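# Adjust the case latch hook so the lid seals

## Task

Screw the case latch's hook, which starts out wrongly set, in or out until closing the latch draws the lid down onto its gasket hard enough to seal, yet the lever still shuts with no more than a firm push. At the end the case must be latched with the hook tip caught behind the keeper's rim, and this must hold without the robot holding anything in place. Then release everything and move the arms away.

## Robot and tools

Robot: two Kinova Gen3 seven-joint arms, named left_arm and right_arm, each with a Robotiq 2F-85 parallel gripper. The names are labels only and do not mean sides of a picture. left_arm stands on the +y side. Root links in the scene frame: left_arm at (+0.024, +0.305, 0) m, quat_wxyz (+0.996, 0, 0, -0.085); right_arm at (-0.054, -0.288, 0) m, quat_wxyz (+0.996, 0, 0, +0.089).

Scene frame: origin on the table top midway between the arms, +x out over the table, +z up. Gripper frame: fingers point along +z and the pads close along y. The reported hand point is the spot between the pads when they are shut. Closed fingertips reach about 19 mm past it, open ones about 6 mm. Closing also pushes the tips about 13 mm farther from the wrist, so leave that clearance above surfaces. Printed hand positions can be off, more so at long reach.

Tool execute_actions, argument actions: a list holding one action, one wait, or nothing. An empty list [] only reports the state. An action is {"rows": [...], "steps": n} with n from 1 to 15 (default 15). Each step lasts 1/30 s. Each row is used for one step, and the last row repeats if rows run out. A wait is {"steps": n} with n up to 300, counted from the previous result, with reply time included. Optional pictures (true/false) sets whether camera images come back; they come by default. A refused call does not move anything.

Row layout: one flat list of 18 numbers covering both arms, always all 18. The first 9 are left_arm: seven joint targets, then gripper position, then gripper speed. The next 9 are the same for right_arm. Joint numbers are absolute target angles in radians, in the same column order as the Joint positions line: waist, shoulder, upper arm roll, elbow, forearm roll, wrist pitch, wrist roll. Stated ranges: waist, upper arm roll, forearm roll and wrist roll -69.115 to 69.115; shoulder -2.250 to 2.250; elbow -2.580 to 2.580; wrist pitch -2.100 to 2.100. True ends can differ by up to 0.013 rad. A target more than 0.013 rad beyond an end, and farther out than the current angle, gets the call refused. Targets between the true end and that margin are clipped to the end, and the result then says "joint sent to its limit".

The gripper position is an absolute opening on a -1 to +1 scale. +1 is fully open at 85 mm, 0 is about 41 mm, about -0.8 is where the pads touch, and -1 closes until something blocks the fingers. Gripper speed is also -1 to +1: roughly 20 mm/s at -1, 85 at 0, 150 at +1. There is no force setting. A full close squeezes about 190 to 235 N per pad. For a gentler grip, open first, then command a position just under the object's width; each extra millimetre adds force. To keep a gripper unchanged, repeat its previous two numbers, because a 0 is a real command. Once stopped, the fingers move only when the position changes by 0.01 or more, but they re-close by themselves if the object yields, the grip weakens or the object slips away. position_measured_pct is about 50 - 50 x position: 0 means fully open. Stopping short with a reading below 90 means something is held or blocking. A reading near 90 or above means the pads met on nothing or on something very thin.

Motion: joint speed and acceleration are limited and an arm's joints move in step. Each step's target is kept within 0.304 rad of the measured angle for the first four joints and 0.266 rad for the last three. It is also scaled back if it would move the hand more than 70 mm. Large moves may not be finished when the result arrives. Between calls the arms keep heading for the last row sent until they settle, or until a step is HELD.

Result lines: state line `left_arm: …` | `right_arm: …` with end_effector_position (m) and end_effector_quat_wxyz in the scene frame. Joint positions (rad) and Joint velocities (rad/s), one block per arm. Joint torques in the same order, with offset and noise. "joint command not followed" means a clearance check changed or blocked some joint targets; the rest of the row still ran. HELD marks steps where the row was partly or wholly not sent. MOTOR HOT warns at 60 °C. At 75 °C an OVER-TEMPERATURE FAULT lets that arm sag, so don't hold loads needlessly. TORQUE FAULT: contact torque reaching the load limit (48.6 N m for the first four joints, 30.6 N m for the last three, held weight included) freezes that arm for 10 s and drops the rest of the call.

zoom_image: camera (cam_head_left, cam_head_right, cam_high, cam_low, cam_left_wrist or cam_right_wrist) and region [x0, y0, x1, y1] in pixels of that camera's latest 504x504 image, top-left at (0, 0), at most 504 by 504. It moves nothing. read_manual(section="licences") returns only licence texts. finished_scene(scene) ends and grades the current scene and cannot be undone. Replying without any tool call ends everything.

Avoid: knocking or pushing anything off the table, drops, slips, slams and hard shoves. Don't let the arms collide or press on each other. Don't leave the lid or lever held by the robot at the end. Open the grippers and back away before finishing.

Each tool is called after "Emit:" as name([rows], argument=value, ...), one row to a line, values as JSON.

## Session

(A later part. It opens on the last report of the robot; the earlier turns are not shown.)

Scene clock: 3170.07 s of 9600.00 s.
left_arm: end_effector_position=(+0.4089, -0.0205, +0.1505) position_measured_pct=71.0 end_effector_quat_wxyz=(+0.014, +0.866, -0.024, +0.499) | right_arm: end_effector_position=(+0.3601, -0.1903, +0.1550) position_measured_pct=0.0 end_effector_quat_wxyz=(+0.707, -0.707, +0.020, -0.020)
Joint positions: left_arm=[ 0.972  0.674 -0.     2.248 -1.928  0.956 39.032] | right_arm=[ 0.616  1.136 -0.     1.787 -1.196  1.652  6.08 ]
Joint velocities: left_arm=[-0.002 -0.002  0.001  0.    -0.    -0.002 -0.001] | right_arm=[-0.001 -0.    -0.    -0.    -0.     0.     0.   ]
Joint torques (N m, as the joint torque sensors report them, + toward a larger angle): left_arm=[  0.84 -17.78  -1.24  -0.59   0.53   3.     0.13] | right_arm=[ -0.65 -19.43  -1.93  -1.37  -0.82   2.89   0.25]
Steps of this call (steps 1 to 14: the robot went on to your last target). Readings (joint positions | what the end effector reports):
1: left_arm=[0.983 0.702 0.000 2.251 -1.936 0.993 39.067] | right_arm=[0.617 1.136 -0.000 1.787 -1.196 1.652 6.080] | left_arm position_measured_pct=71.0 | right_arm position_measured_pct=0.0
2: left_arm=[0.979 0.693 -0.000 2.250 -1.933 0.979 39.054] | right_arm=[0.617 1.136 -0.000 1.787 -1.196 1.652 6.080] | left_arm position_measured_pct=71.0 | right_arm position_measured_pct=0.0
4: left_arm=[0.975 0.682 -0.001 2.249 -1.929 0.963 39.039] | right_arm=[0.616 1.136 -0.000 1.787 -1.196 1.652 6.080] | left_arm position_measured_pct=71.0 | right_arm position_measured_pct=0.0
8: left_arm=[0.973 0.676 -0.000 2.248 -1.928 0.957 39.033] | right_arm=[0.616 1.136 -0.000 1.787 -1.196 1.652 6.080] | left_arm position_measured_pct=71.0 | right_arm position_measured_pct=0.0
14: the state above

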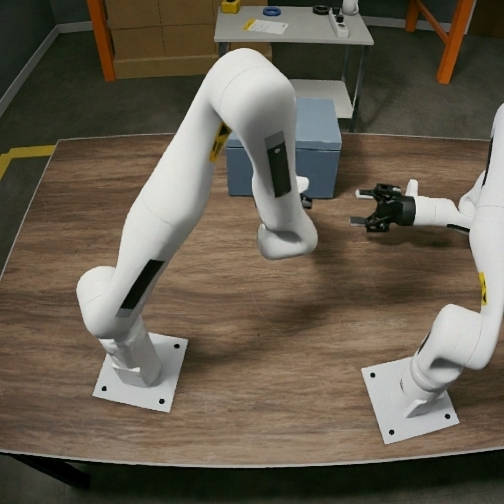

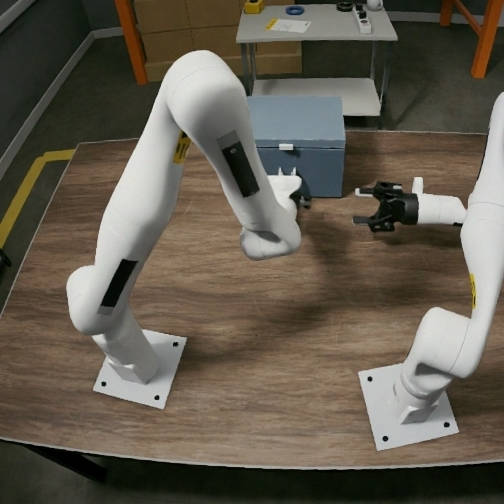

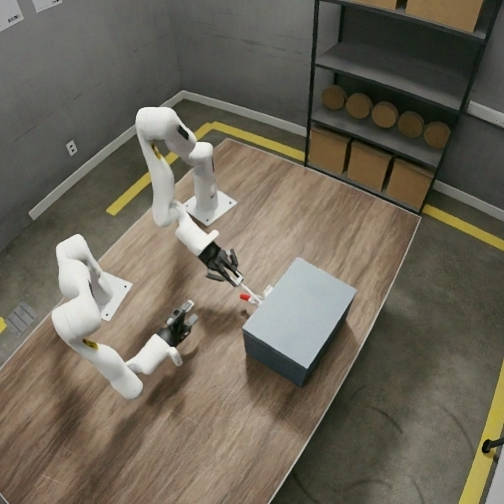

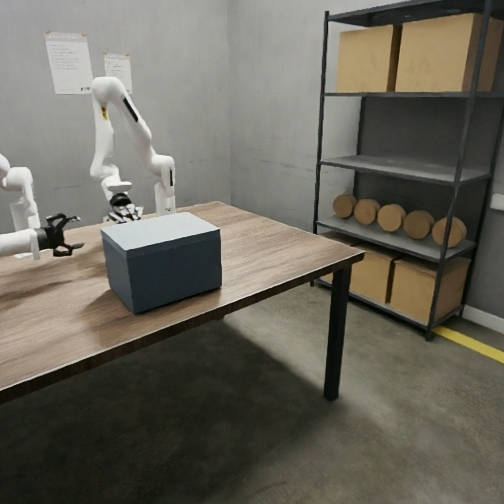

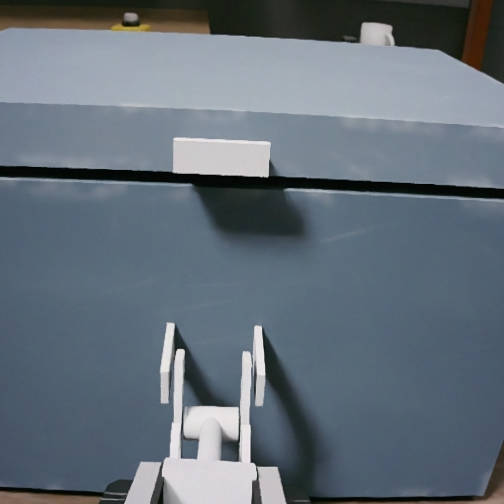

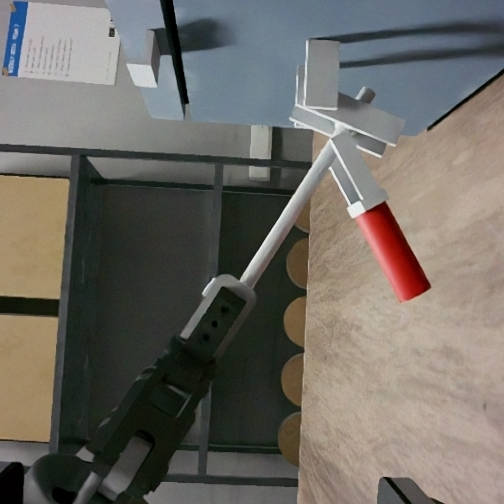

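Emit:
execute_actions([
  {"rows": [[0.9377,0.6178,0,2.2206,-1.8526,0.8712,38.9022,-0.48,-0.5,0.6165,1.1363,0,1.7872,-1.1963,1.6517,6.0804,1,0.5],[0.9377,0.6178,0,2.2206,-1.8526,0.8712,38.9022,-0.48,-0.5,0.6165,1.1363,0,1.7872,-1.1963,1.6517,6.0804,1,0.5],[0.9377,0.6178,0,2.2206,-1.8526,0.8712,38.9022,-0.48,-0.5,0.6165,1.1363,0,1.7872,-1.1963,1.6517,6.0804,1,0.5],[0.9377,0.6178,0,2.2206,-1.8526,0.8712,38.9022,-0.48,-0.5,0.6165,1.1363,0,1.7872,-1.1963,1.6517,6.0804,1,0.5],[0.9377,0.6178,0,2.2206,-1.8526,0.8712,38.9022,-0.48,-0.5,0.6165,1.1363,0,1.7872,-1.1963,1.6517,6.0804,1,0.5],[0.903,0.5642,0,2.19,-1.7792,0.785,38.7721,-0.48,-0.5,0.6165,1.1363,0,1.7872,-1.1963,1.6517,6.0804,1,0.5],[0.903,0.5642,0,2.19,-1.7792,0.785,38.7721,-0.48,-0.5,0.6165,1.1363,0,1.7872,-1.1963,1.6517,6.0804,1,0.5],[0.903,0.5642,0,2.19,-1.7792,0.785,38.7721,-0.48,-0.5,0.6165,1.1363,0,1.7872,-1.1963,1.6517,6.0804,1,0.5],[0.903,0.5642,0,2.19,-1.7792,0.785,38.7721,-0.48,-0.5,0.6165,1.1363,0,1.7872,-1.1963,1.6517,6.0804,1,0.5],[0.903,0.5642,0,2.19,-1.7792,0.785,38.7721,-0.48,-0.5,0.6165,1.1363,0,1.7872,-1.1963,1.6517,6.0804,1,0.5],[0.8683,0.5107,0,2.1595,-1.7058,0.6988,38.642,-0.48,-0.5,0.6165,1.1363,0,1.7872,-1.1963,1.6517,6.0804,1,0.5]], "steps": 15},
], pictures=false)

Emit:
execute_actions([
  {"rows": [[0.8683,0.5107,0,2.1595,-1.7058,0.6988,38.642,-0.48,-0.5,0.6165,1.1363,0,1.7872,-1.1963,1.6517,6.0804,1,0.5],[0.8683,0.5107,0,2.1595,-1.7058,0.6988,38.642,-0.48,-0.5,0.6165,1.1363,0,1.7872,-1.1963,1.6517,6.0804,1,0.5],[0.8683,0.5107,0,2.1595,-1.7058,0.6988,38.642,-0.48,-0.5,0.6165,1.1363,0,1.7872,-1.1963,1.6517,6.0804,1,0.5],[0.8683,0.5107,0,2.1595,-1.7058,0.6988,38.642,-0.48,-0.5,0.6165,1.1363,0,1.7872,-1.1963,1.6517,6.0804,1,0.5],[0.8683,0.5107,0,2.1595,-1.7058,0.6988,38.642,-0.48,-0.5,0.6165,1.1363,0,1.7872,-1.1963,1.6517,6.0804,1,0.5],[0.8119,0.462,0,2.0935,-1.49,0.612,38.345,-0.48,-0.5,0.6165,1.1363,0,1.7872,-1.1963,1.6517,6.0804,1,0.5]], "steps": 15},
], pictures=false)

Emit:
execute_actions([
  {"rows": [[0.7555,0.4252,0,2.015,-1.2237,0.5498,38.0353,-0.48,-0.5,0.6165,1.1363,0,1.7872,-1.1963,1.6517,6.0804,1,0.5]], "steps": 15},
], pictures=false)

Emit:
execute_actions([
  {"steps": 12},
])

Scene clock: 3201.60 s of 9600.00 s.
left_arm: end_effector_position=(+0.4169, -0.0214, +0.1671) position_measured_pct=71.0 end_effector_quat_wxyz=(+0.010, +0.902, -0.026, +0.430) | right_arm: end_effector_position=(+0.3601, -0.1903, +0.1550) position_measured_pct=0.0 end_effector_quat_wxyz=(+0.707, -0.707, +0.020, -0.020)
Joint positions: left_arm=[ 0.882  0.532  0.002  2.166 -1.734  0.726 38.687] | right_arm=[ 0.616  1.136 -0.     1.787 -1.196  1.652  6.08 ]
Joint velocities: left_arm=[-0.159 -0.226 -0.022 -0.127  0.391 -0.416 -0.656] | right_arm=[ 0.002 -0.002  0.     0.     0.     0.     0.   ]
Joint torques (N m, as the joint torque sensors report them, + toward a larger angle): left_arm=[  0.2  -17.42  -0.4   -2.     0.25   2.9    0.35] | right_arm=[ -0.34 -19.08  -2.44  -1.12  -0.91   2.91   0.27]
Steps of this call (steps 1 to 30: the robot went on to your last target; steps 31 to 931: nothing new was sent; steps 932 to 946: all 15 steps of this action). Readings (joint positions | what the end effector reports):
932: left_arm=[0.971 0.673 0.000 2.248 -1.927 0.954 39.031] | right_arm=[0.617 1.136 -0.000 1.787 -1.196 1.652 6.080] | left_arm position_measured_pct=71.0 | right_arm position_measured_pct=0.0
933: left_arm=[0.967 0.667 0.001 2.245 -1.922 0.947 39.022] | right_arm=[0.617 1.136 -0.000 1.787 -1.196 1.652 6.080] | left_arm position_measured_pct=71.0 | right_arm position_measured_pct=0.0
935: left_arm=[0.954 0.645 0.003 2.233 -1.897 0.915 38.974] | right_arm=[0.617 1.136 -0.000 1.787 -1.196 1.652 6.080] | left_arm position_measured_pct=71.0 | right_arm position_measured_pct=0.0
939: left_arm=[0.929 0.604 0.004 2.207 -1.840 0.846 38.870] | right_arm=[0.616 1.136 -0.000 1.787 -1.196 1.652 6.080] | left_arm position_measured_pct=71.0 | right_arm position_measured_pct=0.0
946: the state above

Scene clock: 3202.10 s of 9600.00 s.
left_arm: end_effector_position=(+0.4224, -0.0215, +0.1769) position_measured_pct=71.0 end_effector_quat_wxyz=(+0.005, +0.923, -0.033, +0.383) | right_arm: end_effector_position=(+0.3601, -0.1903, +0.1550) position_measured_pct=0.0 end_effector_quat_wxyz=(+0.707, -0.707, +0.020, -0.020)
Joint positions: left_arm=[ 0.819  0.47   0.003  2.094 -1.506  0.613 38.367] | right_arm=[ 0.617  1.136 -0.     1.787 -1.196  1.652  6.08 ]
Joint velocities: left_arm=[-0.071 -0.065 -0.011 -0.102  0.361 -0.133 -0.536] | right_arm=[-0.  0.  0. -0.  0.  0. -0.]
Joint torques (N m, as the joint torque sensors report them, + toward a larger angle): left_arm=[ -1.45 -17.45  -2.68  -2.13   0.39   3.35  -0.11] | right_arm=[ -0.14 -19.46  -2.38  -1.28  -0.81   2.86   0.25]
Steps of this call (steps 1 to 15: all 15 steps of this action). Readings (joint positions | what the end effector reports):
1: left_arm=[0.878 0.526 0.001 2.162 -1.722 0.714 38.668] | right_arm=[0.616 1.136 -0.000 1.787 -1.196 1.652 6.080] | left_arm position_measured_pct=71.0 | right_arm position_measured_pct=0.0
2: left_arm=[0.875 0.522 0.000 2.160 -1.715 0.706 38.656] | right_arm=[0.616 1.136 -0.000 1.787 -1.196 1.652 6.080] | left_arm position_measured_pct=71.0 | right_arm position_measured_pct=0.0
4: left_arm=[0.872 0.519 -0.000 2.158 -1.709 0.700 38.646] | right_arm=[0.617 1.136 -0.000 1.787 -1.196 1.652 6.080] | left_arm position_measured_pct=71.0 | right_arm position_measured_pct=0.0
8: left_arm=[0.860 0.508 0.002 2.149 -1.683 0.684 38.611] | right_arm=[0.616 1.136 -0.000 1.787 -1.196 1.652 6.080] | left_arm position_measured_pct=71.0 | right_arm position_measured_pct=0.0
15: the state above

Scene clock: 3202.60 s of 9600.00 s.
left_arm: end_effector_position=(+0.4298, -0.0225, +0.1866) position_measured_pct=71.0 end_effector_quat_wxyz=(+0.009, +0.940, -0.028, +0.340) | right_arm: end_effector_position=(+0.3601, -0.1903, +0.1550) position_measured_pct=0.0 end_effector_quat_wxyz=(+0.707, -0.707, +0.020, -0.020)
Joint positions: left_arm=[ 0.757  0.431  0.001  2.014 -1.224  0.547 38.036] | right_arm=[ 0.617  1.136 -0.     1.787 -1.196  1.652  6.08 ]
Joint velocities: left_arm=[-0.011 -0.005  0.003 -0.003  0.007 -0.005 -0.01 ] | right_arm=[-0.001  0.001 -0.    -0.    -0.     0.001 -0.   ]
Joint torques (N m, as the joint torque sensors report them, + toward a larger angle): left_arm=[ -1.03 -19.39  -0.84  -6.26  -0.54   2.15   0.1 ] | right_arm=[ -0.38 -19.16  -2.01  -1.32  -0.84   2.94   0.27]
Steps of this call (steps 1 to 15: all 15 steps of this action). Readings (joint positions | what the end effector reports):
1: left_arm=[0.816 0.467 0.003 2.090 -1.495 0.609 38.351] | right_arm=[0.617 1.136 -0.000 1.787 -1.196 1.652 6.080] | left_arm position_measured_pct=71.0 | right_arm position_measured_pct=0.0
2: left_arm=[0.811 0.464 0.003 2.085 -1.479 0.603 38.330] | right_arm=[0.617 1.136 -0.000 1.787 -1.196 1.652 6.080] | left_arm position_measured_pct=71.0 | right_arm position_measured_pct=0.0
4: left_arm=[0.795 0.453 0.004 2.066 -1.416 0.586 38.263] | right_arm=[0.617 1.136 -0.000 1.787 -1.196 1.652 6.080] | left_arm position_measured_pct=71.0 | right_arm position_measured_pct=0.0
8: left_arm=[0.768 0.437 0.002 2.028 -1.277 0.557 38.104] | right_arm=[0.617 1.136 -0.000 1.787 -1.196 1.652 6.080] | left_arm position_measured_pct=71.0 | right_arm position_measured_pct=0.0
15: the state above

Scene clock: 3203.00 s of 9600.00 s.
left_arm: end_effector_position=(+0.4300, -0.0224, +0.1867) position_measured_pct=71.0 end_effector_quat_wxyz=(+0.010, +0.940, -0.027, +0.340) | right_arm: end_effector_position=(+0.3601, -0.1903, +0.1550) position_measured_pct=0.0 end_effector_quat_wxyz=(+0.707, -0.707, +0.020, -0.020)
Joint positions: left_arm=[ 0.756  0.43   0.001  2.014 -1.224  0.546 38.035] | right_arm=[ 0.616  1.136 -0.     1.787 -1.196  1.652  6.08 ]
Joint velocities: left_arm=[-0.001  0.001  0.001 -0.    -0.001  0.    -0.001] | right_arm=[-0.    -0.     0.     0.     0.001 -0.    -0.   ]
Joint torques (N m, as the joint torque sensors report them, + toward a larger angle): left_arm=[ -0.38 -19.72  -1.26  -6.47  -0.8    2.04   0.06] | right_arm=[ -0.3  -19.65  -1.95  -1.14  -0.79   2.77   0.32]
Steps of this call (steps 1 to 12: the robot went on to your last target). Readings (joint positions | what the end effector reports):
1: left_arm=[0.757 0.430 0.001 2.014 -1.224 0.547 38.036] | right_arm=[0.617 1.136 -0.000 1.787 -1.196 1.652 6.080] | left_arm position_measured_pct=71.0 | right_arm position_measured_pct=0.0
2: left_arm=[0.756 0.430 0.001 2.014 -1.224 0.547 38.036] | right_arm=[0.617 1.136 -0.000 1.787 -1.196 1.652 6.080] | left_arm position_measured_pct=71.0 | right_arm position_measured_pct=0.0
4: left_arm=[0.756 0.430 0.001 2.014 -1.224 0.546 38.035] | right_arm=[0.616 1.136 -0.000 1.787 -1.196 1.652 6.080] | left_arm position_measured_pct=71.0 | right_arm position_measured_pct=0.0
8: left_arm=[0.756 0.430 0.001 2.014 -1.224 0.546 38.035] | right_arm=[0.617 1.136 -0.000 1.787 -1.196 1.652 6.080] | left_arm position_measured_pct=71.0 | right_arm position_measured_pct=0.0
12: the state above

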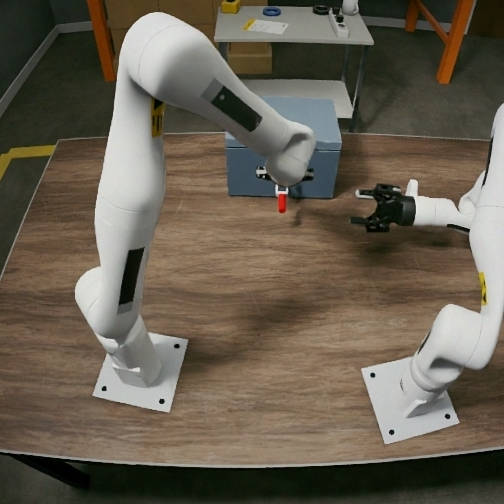

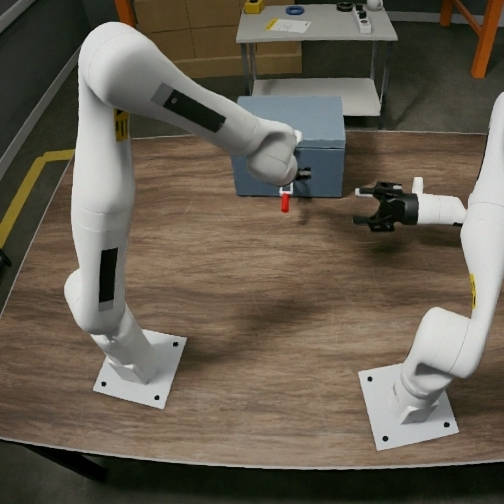

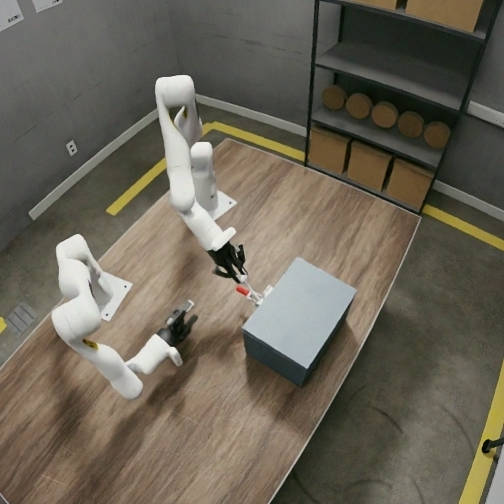

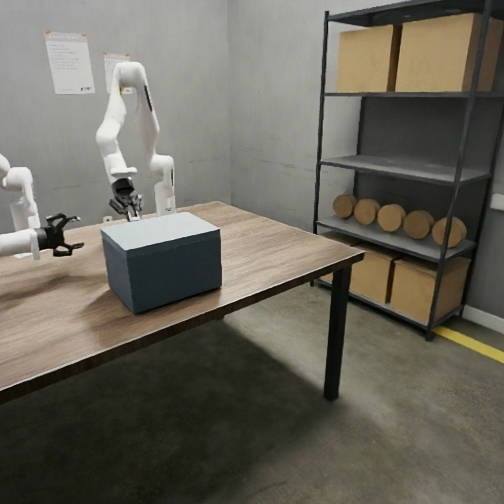

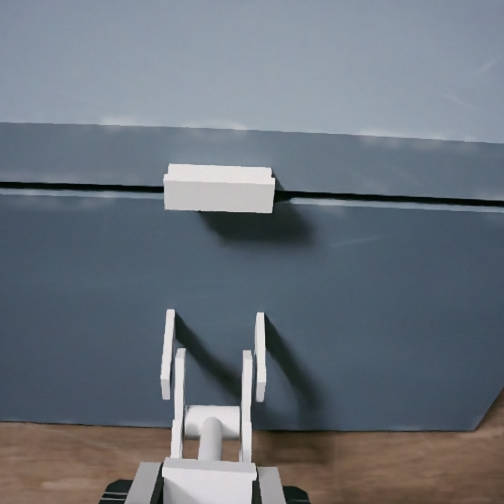

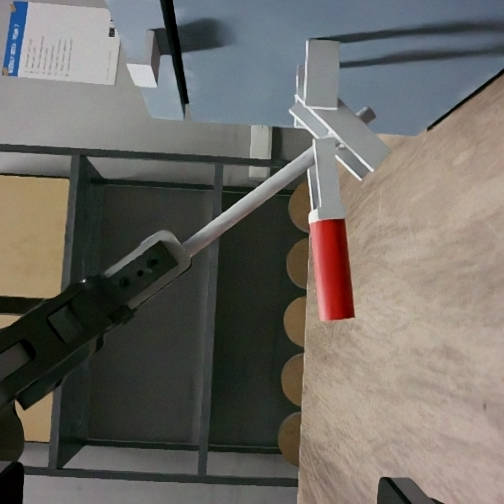

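Emit:
execute_actions([
  {"rows": [[0.7007,0.4125,0,1.9265,-0.92,0.555,37.69,-0.48,-0.5,0.54,1.16,0,1.70,-1.28,1.649,6.0,1,0.5]], "steps": 15},
], pictures=false)

Emit:
execute_actions([
  {"rows": [[0.6458,0.4122,0,1.8298,-0.6505,0.6053,37.3766,-0.48,-0.5,0.4348,1.1893,0,1.5708,-1.3834,1.6454,5.9086,1,0.5]], "steps": 15},
], pictures=false)

Emit:
execute_actions([
  {"rows": [[0.596,0.431,0,1.725,-0.45,0.70,37.15,-0.48,-0.5,0.4348,1.1893,0,1.5708,-1.3834,1.6454,5.9086,1,0.5],[0.596,0.431,0,1.725,-0.45,0.70,37.15,-0.48,-0.5,0.4348,1.1893,0,1.5708,-1.3834,1.6454,5.9086,1,0.5],[0.596,0.431,0,1.725,-0.45,0.70,37.15,-0.48,-0.5,0.4348,1.1893,0,1.5708,-1.3834,1.6454,5.9086,1,0.5],[0.596,0.431,0,1.725,-0.45,0.70,37.15,-0.48,-0.5,0.4348,1.1893,0,1.5708,-1.3834,1.6454,5.9086,1,0.5],[0.596,0.431,0,1.725,-0.45,0.70,37.15,-0.48,-0.5,0.4348,1.1893,0,1.5708,-1.3834,1.6454,5.9086,1,0.5],[0.596,0.431,0,1.725,-0.45,0.70,37.15,-0.48,-0.5,0.4348,1.1893,0,1.5708,-1.3834,1.6454,5.9086,1,0.5],[0.596,0.431,0,1.725,-0.45,0.70,37.15,-0.48,-0.5,0.4348,1.1893,0,1.5708,-1.3834,1.6454,5.9086,1,0.5],[0.596,0.431,0,1.725,-0.45,0.70,37.15,-0.48,-0.5,0.4348,1.1893,0,1.5708,-1.3834,1.6454,5.9086,1,0.5],[0.5463,0.4618,0,1.6117,-0.294,0.8102,36.9652,-0.48,-0.5,0.4348,1.1893,0,1.5708,-1.3834,1.6454,5.9086,1,0.5]], "steps": 15},
], pictures=false)

Emit:
execute_actions([
  {"steps": 14},
])

Scene clock: 3238.23 s of 9600.00 s.
left_arm: end_effector_position=(+0.4367, -0.0229, +0.1940) position_measured_pct=71.0 end_effector_quat_wxyz=(+0.008, +0.954, -0.026, +0.298) | right_arm: end_effector_position=(+0.3988, -0.1682, +0.1496) position_measured_pct=0.0 end_effector_quat_wxyz=(+0.705, -0.708, +0.027, -0.017)
Joint positions: left_arm=[ 0.703  0.418  0.001  1.926 -0.921  0.551 37.691] | right_arm=[ 0.541  1.16  -0.     1.7   -1.28   1.649  6.   ]
Joint velocities: left_arm=[-0.012 -0.002  0.004 -0.007  0.01  -0.002 -0.017] | right_arm=[-0.01   0.004  0.    -0.004 -0.002 -0.    -0.002]
Joint torques (N m, as the joint torque sensors report them, + toward a larger angle): left_arm=[ -0.86 -19.46  -0.65  -7.82  -0.38   1.64   0.18] | right_arm=[ -0.28 -20.2   -2.25  -1.91  -0.76   2.94   0.44]
Steps of this call (steps 1 to 15: the robot went on to your last target; steps 16 to 1042: nothing new was sent; steps 1043 to 1057: all 15 steps of this action). Readings (joint positions | what the end effector reports):
1043: left_arm=[0.755 0.430 0.001 2.014 -1.222 0.546 38.034] | right_arm=[0.615 1.137 0.000 1.786 -1.197 1.652 6.080] | left_arm position_measured_pct=71.0 | right_arm position_measured_pct=0.0
1044: left_arm=[0.752 0.429 0.002 2.010 -1.213 0.546 38.025] | right_arm=[0.609 1.139 0.001 1.781 -1.201 1.652 6.075] | left_arm position_measured_pct=71.0 | right_arm position_measured_pct=0.0
1046: left_arm=[0.741 0.427 0.003 1.993 -1.162 0.546 37.974] | right_arm=[0.583 1.147 0.002 1.754 -1.226 1.651 6.051] | left_arm position_measured_pct=71.0 | right_arm position_measured_pct=0.0
1050: left_arm=[0.717 0.422 0.003 1.951 -1.014 0.548 37.814] | right_arm=[0.547 1.158 -0.001 1.707 -1.275 1.649 6.005] | left_arm position_measured_pct=71.0 | right_arm position_measured_pct=0.0
1057: the state above

Scene clock: 3238.73 s of 9600.00 s.
left_arm: end_effector_position=(+0.4447, -0.0234, +0.2019) position_measured_pct=71.0 end_effector_quat_wxyz=(+0.007, +0.966, -0.028, +0.257) | right_arm: end_effector_position=(+0.4480, -0.1306, +0.1499) position_measured_pct=0.0 end_effector_quat_wxyz=(+0.707, -0.707, +0.020, -0.020)
Joint positions: left_arm=[ 0.648  0.418  0.001  1.831 -0.65   0.603 37.377] | right_arm=[ 0.437  1.189 -0.     1.571 -1.383  1.645  5.909]
Joint velocities: left_arm=[-0.011  0.001  0.004 -0.006  0.007  0.001 -0.011] | right_arm=[-0.016  0.006  0.001 -0.006 -0.002 -0.    -0.002]
Joint torques (N m, as the joint torque sensors report them, + toward a larger angle): left_arm=[ -0.42 -20.92  -1.44  -9.16  -0.59   0.78   0.52] | right_arm=[  0.08 -22.04  -2.56  -2.75  -1.58   2.82   0.24]
Steps of this call (steps 1 to 15: all 15 steps of this action). Readings (joint positions | what the end effector reports):
1: left_arm=[0.702 0.418 0.001 1.925 -0.919 0.552 37.689] | right_arm=[0.540 1.160 0.000 1.699 -1.280 1.649 6.000] | left_arm position_measured_pct=71.0 | right_arm position_measured_pct=0.0
2: left_arm=[0.699 0.418 0.002 1.921 -0.909 0.553 37.680] | right_arm=[0.534 1.162 0.001 1.693 -1.284 1.649 5.996] | left_arm position_measured_pct=71.0 | right_arm position_measured_pct=0.0
4: left_arm=[0.687 0.418 0.003 1.902 -0.858 0.562 37.628] | right_arm=[0.509 1.169 0.002 1.666 -1.305 1.648 5.977] | left_arm position_measured_pct=71.0 | right_arm position_measured_pct=0.0
8: left_arm=[0.661 0.418 0.003 1.854 -0.718 0.588 37.469] | right_arm=[0.451 1.185 -0.001 1.591 -1.369 1.646 5.922] | left_arm position_measured_pct=71.0 | right_arm position_measured_pct=0.0
15: the state above

Scene clock: 3239.23 s of 9600.00 s.
left_arm: end_effector_position=(+0.4605, -0.0243, +0.2125) position_measured_pct=71.0 end_effector_quat_wxyz=(+0.003, +0.984, -0.028, +0.179) | right_arm: end_effector_position=(+0.4479, -0.1298, +0.1496) position_measured_pct=0.0 end_effector_quat_wxyz=(+0.707, -0.707, +0.020, -0.019)
Joint positions: left_arm=[ 0.557  0.462  0.001  1.632 -0.318  0.789 36.996] | right_arm=[ 0.435  1.189 -0.     1.571 -1.383  1.645  5.909]
Joint velocities: left_arm=[-0.131  0.074 -0.018 -0.319  0.446  0.339 -0.542] | right_arm=[-0. -0. -0. -0. -0.  0. -0.]
Joint torques (N m, as the joint torque sensors report them, + toward a larger angle): left_arm=[ -0.64 -22.97  -0.31  -9.32  -0.52   0.22   0.07] | right_arm=[ -0.44 -21.81  -2.43  -3.27  -1.32   2.85   0.31]
Steps of this call (steps 1 to 15: all 15 steps of this action). Readings (joint positions | what the end effector reports):
1: left_arm=[0.647 0.418 0.001 1.829 -0.649 0.603 37.376] | right_arm=[0.436 1.189 -0.000 1.571 -1.383 1.645 5.909] | left_arm position_measured_pct=71.0 | right_arm position_measured_pct=0.0
2: left_arm=[0.644 0.419 0.002 1.824 -0.640 0.607 37.366] | right_arm=[0.436 1.189 -0.000 1.571 -1.383 1.645 5.909] | left_arm position_measured_pct=71.0 | right_arm position_measured_pct=0.0
4: left_arm=[0.631 0.424 0.004 1.799 -0.594 0.628 37.315] | right_arm=[0.435 1.189 -0.000 1.571 -1.383 1.645 5.909] | left_arm position_measured_pct=71.0 | right_arm position_measured_pct=0.0
8: left_arm=[0.605 0.434 0.002 1.739 -0.474 0.684 37.179] | right_arm=[0.435 1.189 -0.000 1.571 -1.383 1.645 5.909] | left_arm position_measured_pct=71.0 | right_arm position_measured_pct=0.0
15: the state above

Scene clock: 3239.70 s of 9600.00 s.
left_arm: end_effector_position=(+0.4622, -0.0242, +0.2141) position_measured_pct=71.0 end_effector_quat_wxyz=(+0.004, +0.985, -0.028, +0.171) | right_arm: end_effector_position=(+0.4479, -0.1298, +0.1496) position_measured_pct=0.0 end_effector_quat_wxyz=(+0.707, -0.707, +0.020, -0.019)
Joint positions: left_arm=[ 0.547  0.467  0.001  1.613 -0.293  0.808 36.965] | right_arm=[ 0.435  1.189 -0.     1.571 -1.383  1.645  5.909]
Joint velocities: left_arm=[-0.001 -0.001 -0.001 -0.     0.001 -0.     0.   ] | right_arm=[-0.001 -0.001 -0.    -0.     0.     0.    -0.   ]
Joint torques (N m, as the joint torque sensors report them, + toward a larger angle): left_arm=[ -1.05 -22.09  -1.42  -9.47  -0.93  -0.28   0.  ] | right_arm=[ -0.13 -21.67  -2.49  -2.88  -1.21   2.73   0.35]
Steps of this call (steps 1 to 14: the robot went on to your last target). Readings (joint positions | what the end effector reports):
1: left_arm=[0.554 0.464 0.001 1.624 -0.306 0.798 36.981] | right_arm=[0.435 1.189 -0.000 1.571 -1.383 1.645 5.909] | left_arm position_measured_pct=71.0 | right_arm position_measured_pct=0.0
2: left_arm=[0.552 0.465 0.000 1.619 -0.299 0.803 36.972] | right_arm=[0.435 1.189 -0.000 1.571 -1.383 1.645 5.909] | left_arm position_measured_pct=71.0 | right_arm position_measured_pct=0.0
4: left_arm=[0.550 0.466 0.001 1.615 -0.295 0.807 36.967] | right_arm=[0.435 1.189 -0.000 1.571 -1.383 1.645 5.909] | left_arm position_measured_pct=71.0 | right_arm position_measured_pct=0.0
8: left_arm=[0.548 0.467 0.001 1.613 -0.293 0.808 36.966] | right_arm=[0.435 1.189 -0.000 1.571 -1.383 1.645 5.909] | left_arm position_measured_pct=71.0 | right_arm position_measured_pct=0.0
14: the state above

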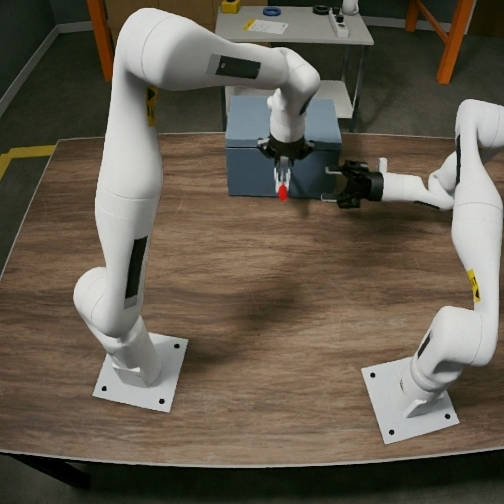

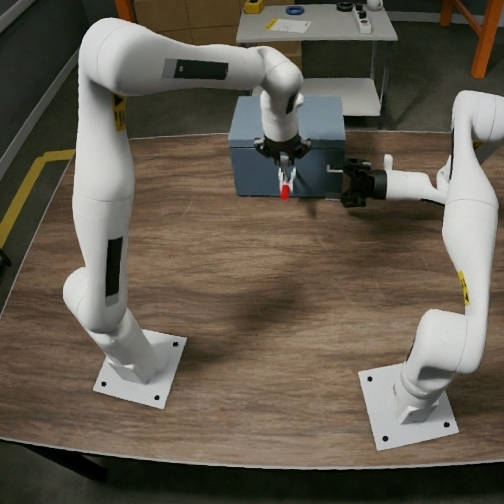

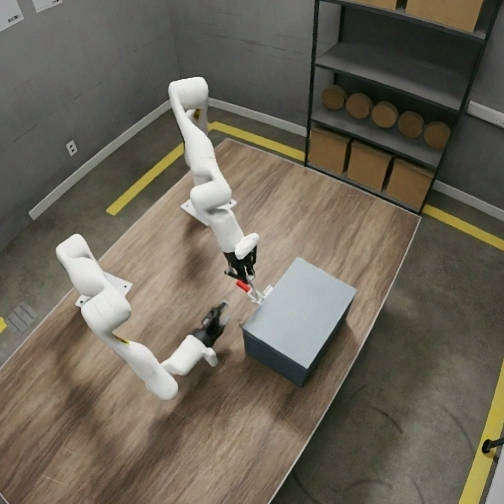

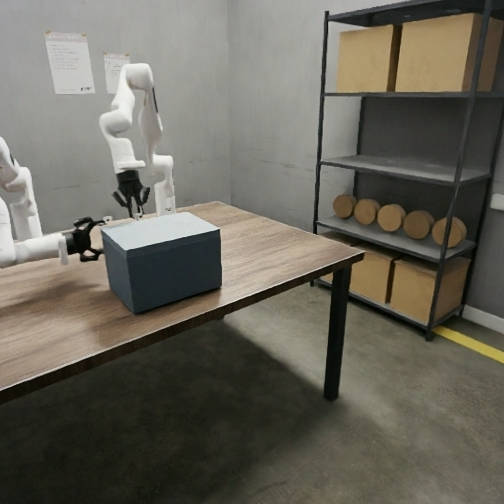

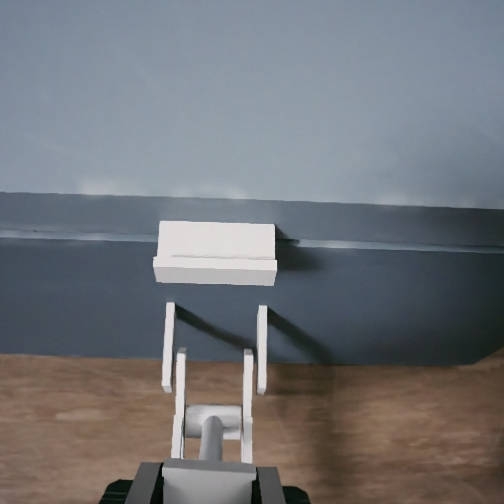

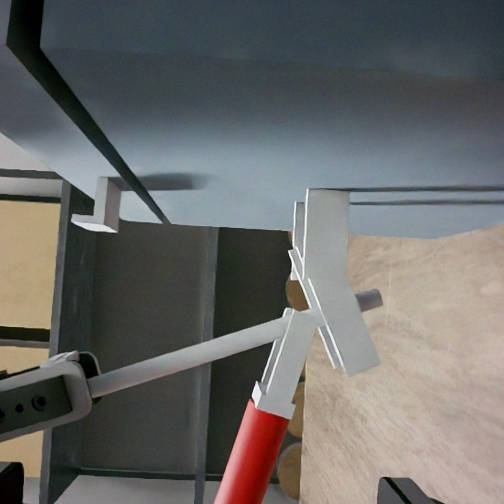

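Emit:
execute_actions([
  {"rows": [[0.504,0.505,0,1.49,-0.19,0.94,36.845,-0.48,-0.5,0.4348,1.1893,0,1.5708,-1.3834,1.6454,5.9086,1,0.5],[0.504,0.505,0,1.49,-0.19,0.94,36.845,-0.48,-0.5,0.4348,1.1893,0,1.5708,-1.3834,1.6454,5.9086,1,0.5],[0.504,0.505,0,1.49,-0.19,0.94,36.845,-0.48,-0.5,0.4348,1.1893,0,1.5708,-1.3834,1.6454,5.9086,1,0.5],[0.504,0.505,0,1.49,-0.19,0.94,36.845,-0.48,-0.5,0.4348,1.1893,0,1.5708,-1.3834,1.6454,5.9086,1,0.5],[0.504,0.505,0,1.49,-0.19,0.94,36.845,-0.48,-0.5,0.4348,1.1893,0,1.5708,-1.3834,1.6454,5.9086,1,0.5],[0.504,0.505,0,1.49,-0.19,0.94,36.845,-0.48,-0.5,0.4348,1.1893,0,1.5708,-1.3834,1.6454,5.9086,1,0.5],[0.504,0.505,0,1.49,-0.19,0.94,36.845,-0.48,-0.5,0.4348,1.1893,0,1.5708,-1.3834,1.6454,5.9086,1,0.5],[0.462,0.5609,0,1.3596,-0.1077,1.0767,36.7492,-0.48,-0.5,0.4348,1.1893,0,1.5708,-1.3834,1.6454,5.9086,1,0.5]], "steps": 15},
], pictures=false)

Emit:
execute_actions([
  {"rows": [[0.462,0.5609,0,1.3596,-0.1077,1.0767,36.7492,-0.48,-0.5,0.4348,1.1893,0,1.5708,-1.3834,1.6454,5.9086,1,0.5],[0.462,0.5609,0,1.3596,-0.1077,1.0767,36.7492,-0.48,-0.5,0.4348,1.1893,0,1.5708,-1.3834,1.6454,5.9086,1,0.5],[0.462,0.5609,0,1.3596,-0.1077,1.0767,36.7492,-0.48,-0.5,0.4348,1.1893,0,1.5708,-1.3834,1.6454,5.9086,1,0.5],[0.462,0.5609,0,1.3596,-0.1077,1.0767,36.7492,-0.48,-0.5,0.4348,1.1893,0,1.5708,-1.3834,1.6454,5.9086,1,0.5],[0.4255,0.626,0,1.214,-0.045,1.228,36.682,-0.48,-0.5,0.4348,1.1893,0,1.5708,-1.3834,1.6454,5.9086,1,0.5]], "steps": 15},
], pictures=false)

Emit:
execute_actions([
  {"rows": [[0.3921,0.7032,0,1.0497,0,1.3889,36.6354,-0.48,-0.5,0.4348,1.1893,0,1.5708,-1.3834,1.6454,5.9086,1,0.5]], "steps": 15},
], pictures=false)

Emit:
execute_actions([
  {"steps": 12},
])

Emit:
zoom_image(camera="cam_right_wrist", region=[0, 150, 200, 350])

Scene clock: 3267.30 s of 9600.00 s.
left_arm: end_effector_position=(+0.4796, -0.0251, +0.2222) position_measured_pct=71.0 end_effector_quat_wxyz=(+0.001, +0.996, -0.028, +0.089) | right_arm: end_effector_position=(+0.4479, -0.1298, +0.1496) position_measured_pct=0.0 end_effector_quat_wxyz=(+0.707, -0.707, +0.020, -0.019)
Joint positions: left_arm=[ 0.469  0.56   0.001  1.377 -0.115  1.06  36.759] | right_arm=[ 0.435  1.189 -0.     1.571 -1.383  1.645  5.909]
Joint velocities: left_arm=[-0.082  0.1   -0.009 -0.272  0.172  0.296 -0.208] | right_arm=[-0.002 -0.001  0.    -0.    -0.     0.    -0.   ]
Joint torques (N m, as the joint torque sensors report them, + toward a larger angle): left_arm=[ -0.51 -25.85  -0.3  -10.66  -0.45   0.97   0.17] | right_arm=[ -0.24 -21.74  -2.1   -3.51  -1.57   2.68   0.17]
Steps of this call (steps 1 to 30: the robot went on to your last target; steps 31 to 813: nothing new was sent; steps 814 to 828: all 15 steps of this action). Readings (joint positions | what the end effector reports):
814: left_arm=[0.547 0.468 0.002 1.612 -0.292 0.809 36.964] | right_arm=[0.435 1.189 -0.000 1.571 -1.383 1.645 5.909] | left_arm position_measured_pct=71.0 | right_arm position_measured_pct=0.0
815: left_arm=[0.544 0.470 0.002 1.606 -0.288 0.815 36.960] | right_arm=[0.435 1.189 -0.000 1.571 -1.383 1.645 5.909] | left_arm position_measured_pct=71.0 | right_arm position_measured_pct=0.0
817: left_arm=[0.534 0.480 0.003 1.579 -0.265 0.843 36.934] | right_arm=[0.435 1.189 -0.000 1.571 -1.383 1.645 5.909] | left_arm position_measured_pct=71.0 | right_arm position_measured_pct=0.0
821: left_arm=[0.511 0.506 0.002 1.507 -0.201 0.922 36.860] | right_arm=[0.435 1.189 -0.000 1.571 -1.383 1.645 5.909] | left_arm position_measured_pct=71.0 | right_arm position_measured_pct=0.0
828: the state above

Scene clock: 3267.80 s of 9600.00 s.
left_arm: end_effector_position=(+0.4900, -0.0256, +0.2281) position_measured_pct=71.0 end_effector_quat_wxyz=(+0.001, +0.999, -0.028, +0.040) | right_arm: end_effector_position=(+0.4479, -0.1298, +0.1496) position_measured_pct=0.0 end_effector_quat_wxyz=(+0.707, -0.707, +0.020, -0.019)
Joint positions: left_arm=[ 0.428  0.629 -0.     1.221 -0.045  1.223 36.683] | right_arm=[ 0.435  1.189 -0.     1.571 -1.383  1.645  5.909]
Joint velocities: left_arm=[-0.016  0.018 -0.001 -0.063  0.022  0.066 -0.026] | right_arm=[ 0.004  0.    -0.    -0.     0.    -0.    -0.   ]
Joint torques (N m, as the joint torque sensors report them, + toward a larger angle): left_arm=[  0.06 -26.42   0.36 -10.54  -0.41   0.31  -0.35] | right_arm=[ -0.26 -21.91  -2.41  -3.27  -1.27   2.64   0.56]
Steps of this call (steps 1 to 15: all 15 steps of this action). Readings (joint positions | what the end effector reports):
1: left_arm=[0.467 0.563 0.000 1.370 -0.110 1.068 36.754] | right_arm=[0.435 1.189 -0.000 1.571 -1.383 1.645 5.909] | left_arm position_measured_pct=71.0 | right_arm position_measured_pct=0.0
2: left_arm=[0.466 0.564 0.000 1.367 -0.108 1.071 36.751] | right_arm=[0.435 1.189 -0.000 1.571 -1.383 1.645 5.909] | left_arm position_measured_pct=71.0 | right_arm position_measured_pct=0.0
4: left_arm=[0.464 0.565 0.001 1.364 -0.107 1.074 36.750] | right_arm=[0.435 1.189 -0.000 1.571 -1.383 1.645 5.909] | left_arm position_measured_pct=71.0 | right_arm position_measured_pct=0.0
8: left_arm=[0.453 0.583 0.002 1.327 -0.092 1.110 36.734] | right_arm=[0.435 1.189 -0.000 1.571 -1.383 1.645 5.909] | left_arm position_measured_pct=71.0 | right_arm position_measured_pct=0.0
15: the state above

Scene clock: 3268.30 s of 9600.00 s.
left_arm: end_effector_position=(+0.5014, -0.0260, +0.2339) position_measured_pct=71.0 end_effector_quat_wxyz=(-0.001, +1.000, -0.028, -0.003) | right_arm: end_effector_position=(+0.4479, -0.1298, +0.1496) position_measured_pct=0.0 end_effector_quat_wxyz=(+0.707, -0.707, +0.020, -0.019)
Joint positions: left_arm=[ 0.393  0.708  0.001  1.053  0.001  1.387 36.635] | right_arm=[ 0.435  1.189 -0.     1.571 -1.383  1.645  5.909]
Joint velocities: left_arm=[-0.005  0.008  0.003 -0.015  0.003  0.008 -0.001] | right_arm=[-0.001  0.002  0.    -0.    -0.     0.001  0.   ]
Joint torques (N m, as the joint torque sensors report them, + toward a larger angle): left_arm=[ -0.61 -27.05  -0.46 -10.78   0.04   0.35   0.08] | right_arm=[ -0.27 -21.61  -2.52  -3.15  -1.29   2.73   0.25]
Steps of this call (steps 1 to 15: all 15 steps of this action). Readings (joint positions | what the end effector reports):
1: left_arm=[0.427 0.630 0.000 1.218 -0.045 1.226 36.682] | right_arm=[0.435 1.189 -0.000 1.571 -1.383 1.645 5.909] | left_arm position_measured_pct=71.0 | right_arm position_measured_pct=0.0
2: left_arm=[0.425 0.634 0.001 1.211 -0.043 1.232 36.681] | right_arm=[0.435 1.189 -0.000 1.571 -1.383 1.645 5.909] | left_arm position_measured_pct=71.0 | right_arm position_measured_pct=0.0
4: left_arm=[0.419 0.649 0.001 1.181 -0.035 1.260 36.673] | right_arm=[0.435 1.189 -0.000 1.571 -1.383 1.645 5.909] | left_arm position_measured_pct=71.0 | right_arm position_measured_pct=0.0
8: left_arm=[0.400 0.693 0.001 1.090 -0.008 1.351 36.646] | right_arm=[0.435 1.189 -0.000 1.571 -1.383 1.645 5.909] | left_arm position_measured_pct=71.0 | right_arm position_measured_pct=0.0
15: the state above

Scene clock: 3268.70 s of 9600.00 s.
left_arm: end_effector_position=(+0.5017, -0.0259, +0.2338) position_measured_pct=71.0 end_effector_quat_wxyz=(-0.001, +1.000, -0.028, -0.003) | right_arm: end_effector_position=(+0.4479, -0.1298, +0.1496) position_measured_pct=0.0 end_effector_quat_wxyz=(+0.707, -0.707, +0.020, -0.019)
Joint positions: left_arm=[ 0.393  0.708  0.001  1.052  0.001  1.388 36.635] | right_arm=[ 0.435  1.189 -0.     1.571 -1.383  1.645  5.909]
Joint velocities: left_arm=[-0.001 -0.001  0.     0.    -0.    -0.     0.   ] | right_arm=[ 0.002 -0.    -0.    -0.    -0.    -0.    -0.   ]
Joint torques (N m, as the joint torque sensors report them, + toward a larger angle): left_arm=[ -0.79 -26.18  -0.17 -10.51  -0.25   0.22   0.02] | right_arm=[ -0.27 -21.7   -2.32  -2.97  -1.17   2.78   0.31]
Steps of this call (steps 1 to 12: the robot went on to your last target). Readings (joint positions | what the end effector reports):
1: left_arm=[0.393 0.708 0.001 1.053 0.001 1.387 36.635] | right_arm=[0.435 1.189 -0.000 1.571 -1.383 1.645 5.909] | left_arm position_measured_pct=71.0 | right_arm position_measured_pct=0.0
2: left_arm=[0.393 0.708 0.001 1.052 0.001 1.388 36.635] | right_arm=[0.435 1.189 -0.000 1.571 -1.383 1.645 5.909] | left_arm position_measured_pct=71.0 | right_arm position_measured_pct=0.0
4: left_arm=[0.393 0.708 0.001 1.052 0.001 1.388 36.635] | right_arm=[0.435 1.189 -0.000 1.571 -1.383 1.645 5.909] | left_arm position_measured_pct=71.0 | right_arm position_measured_pct=0.0
8: left_arm=[0.393 0.708 0.001 1.052 0.001 1.388 36.635] | right_arm=[0.435 1.189 -0.000 1.571 -1.383 1.645 5.909] | left_arm position_measured_pct=71.0 | right_arm position_measured_pct=0.0
12: the state above

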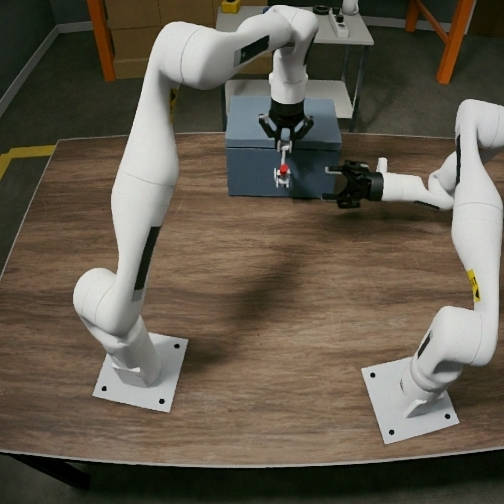

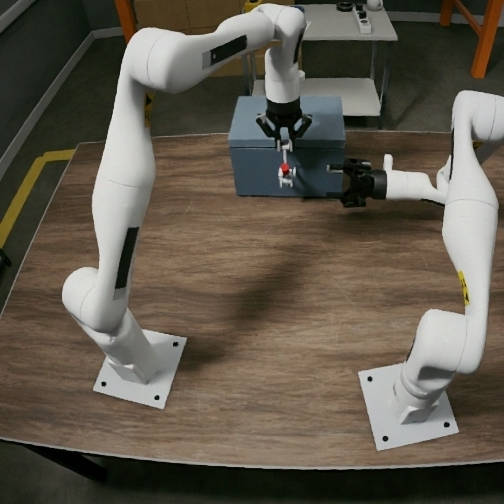

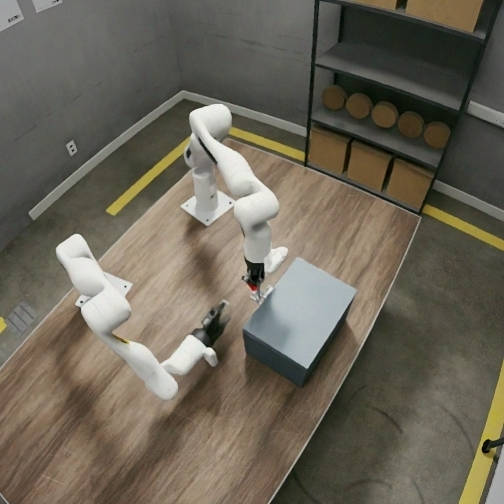

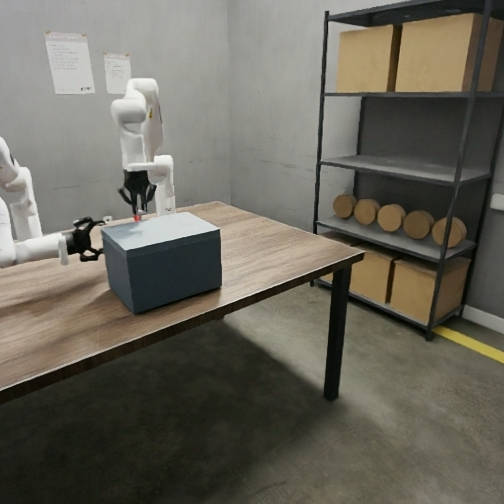

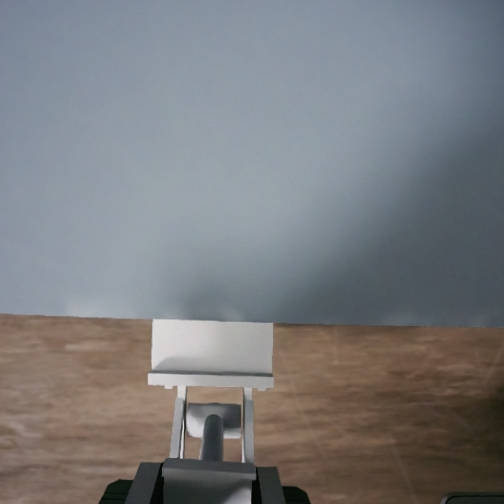

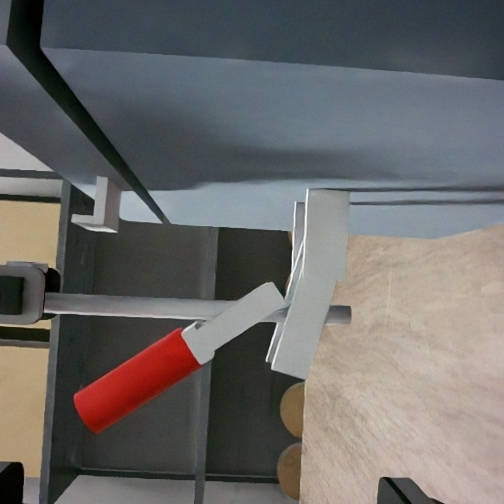

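Region (0, 150, 200, 350) of cam_right_wrist's 504x504 image, scaled by 2.520.

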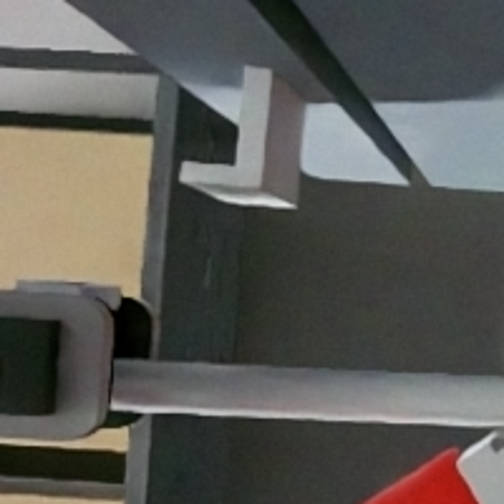

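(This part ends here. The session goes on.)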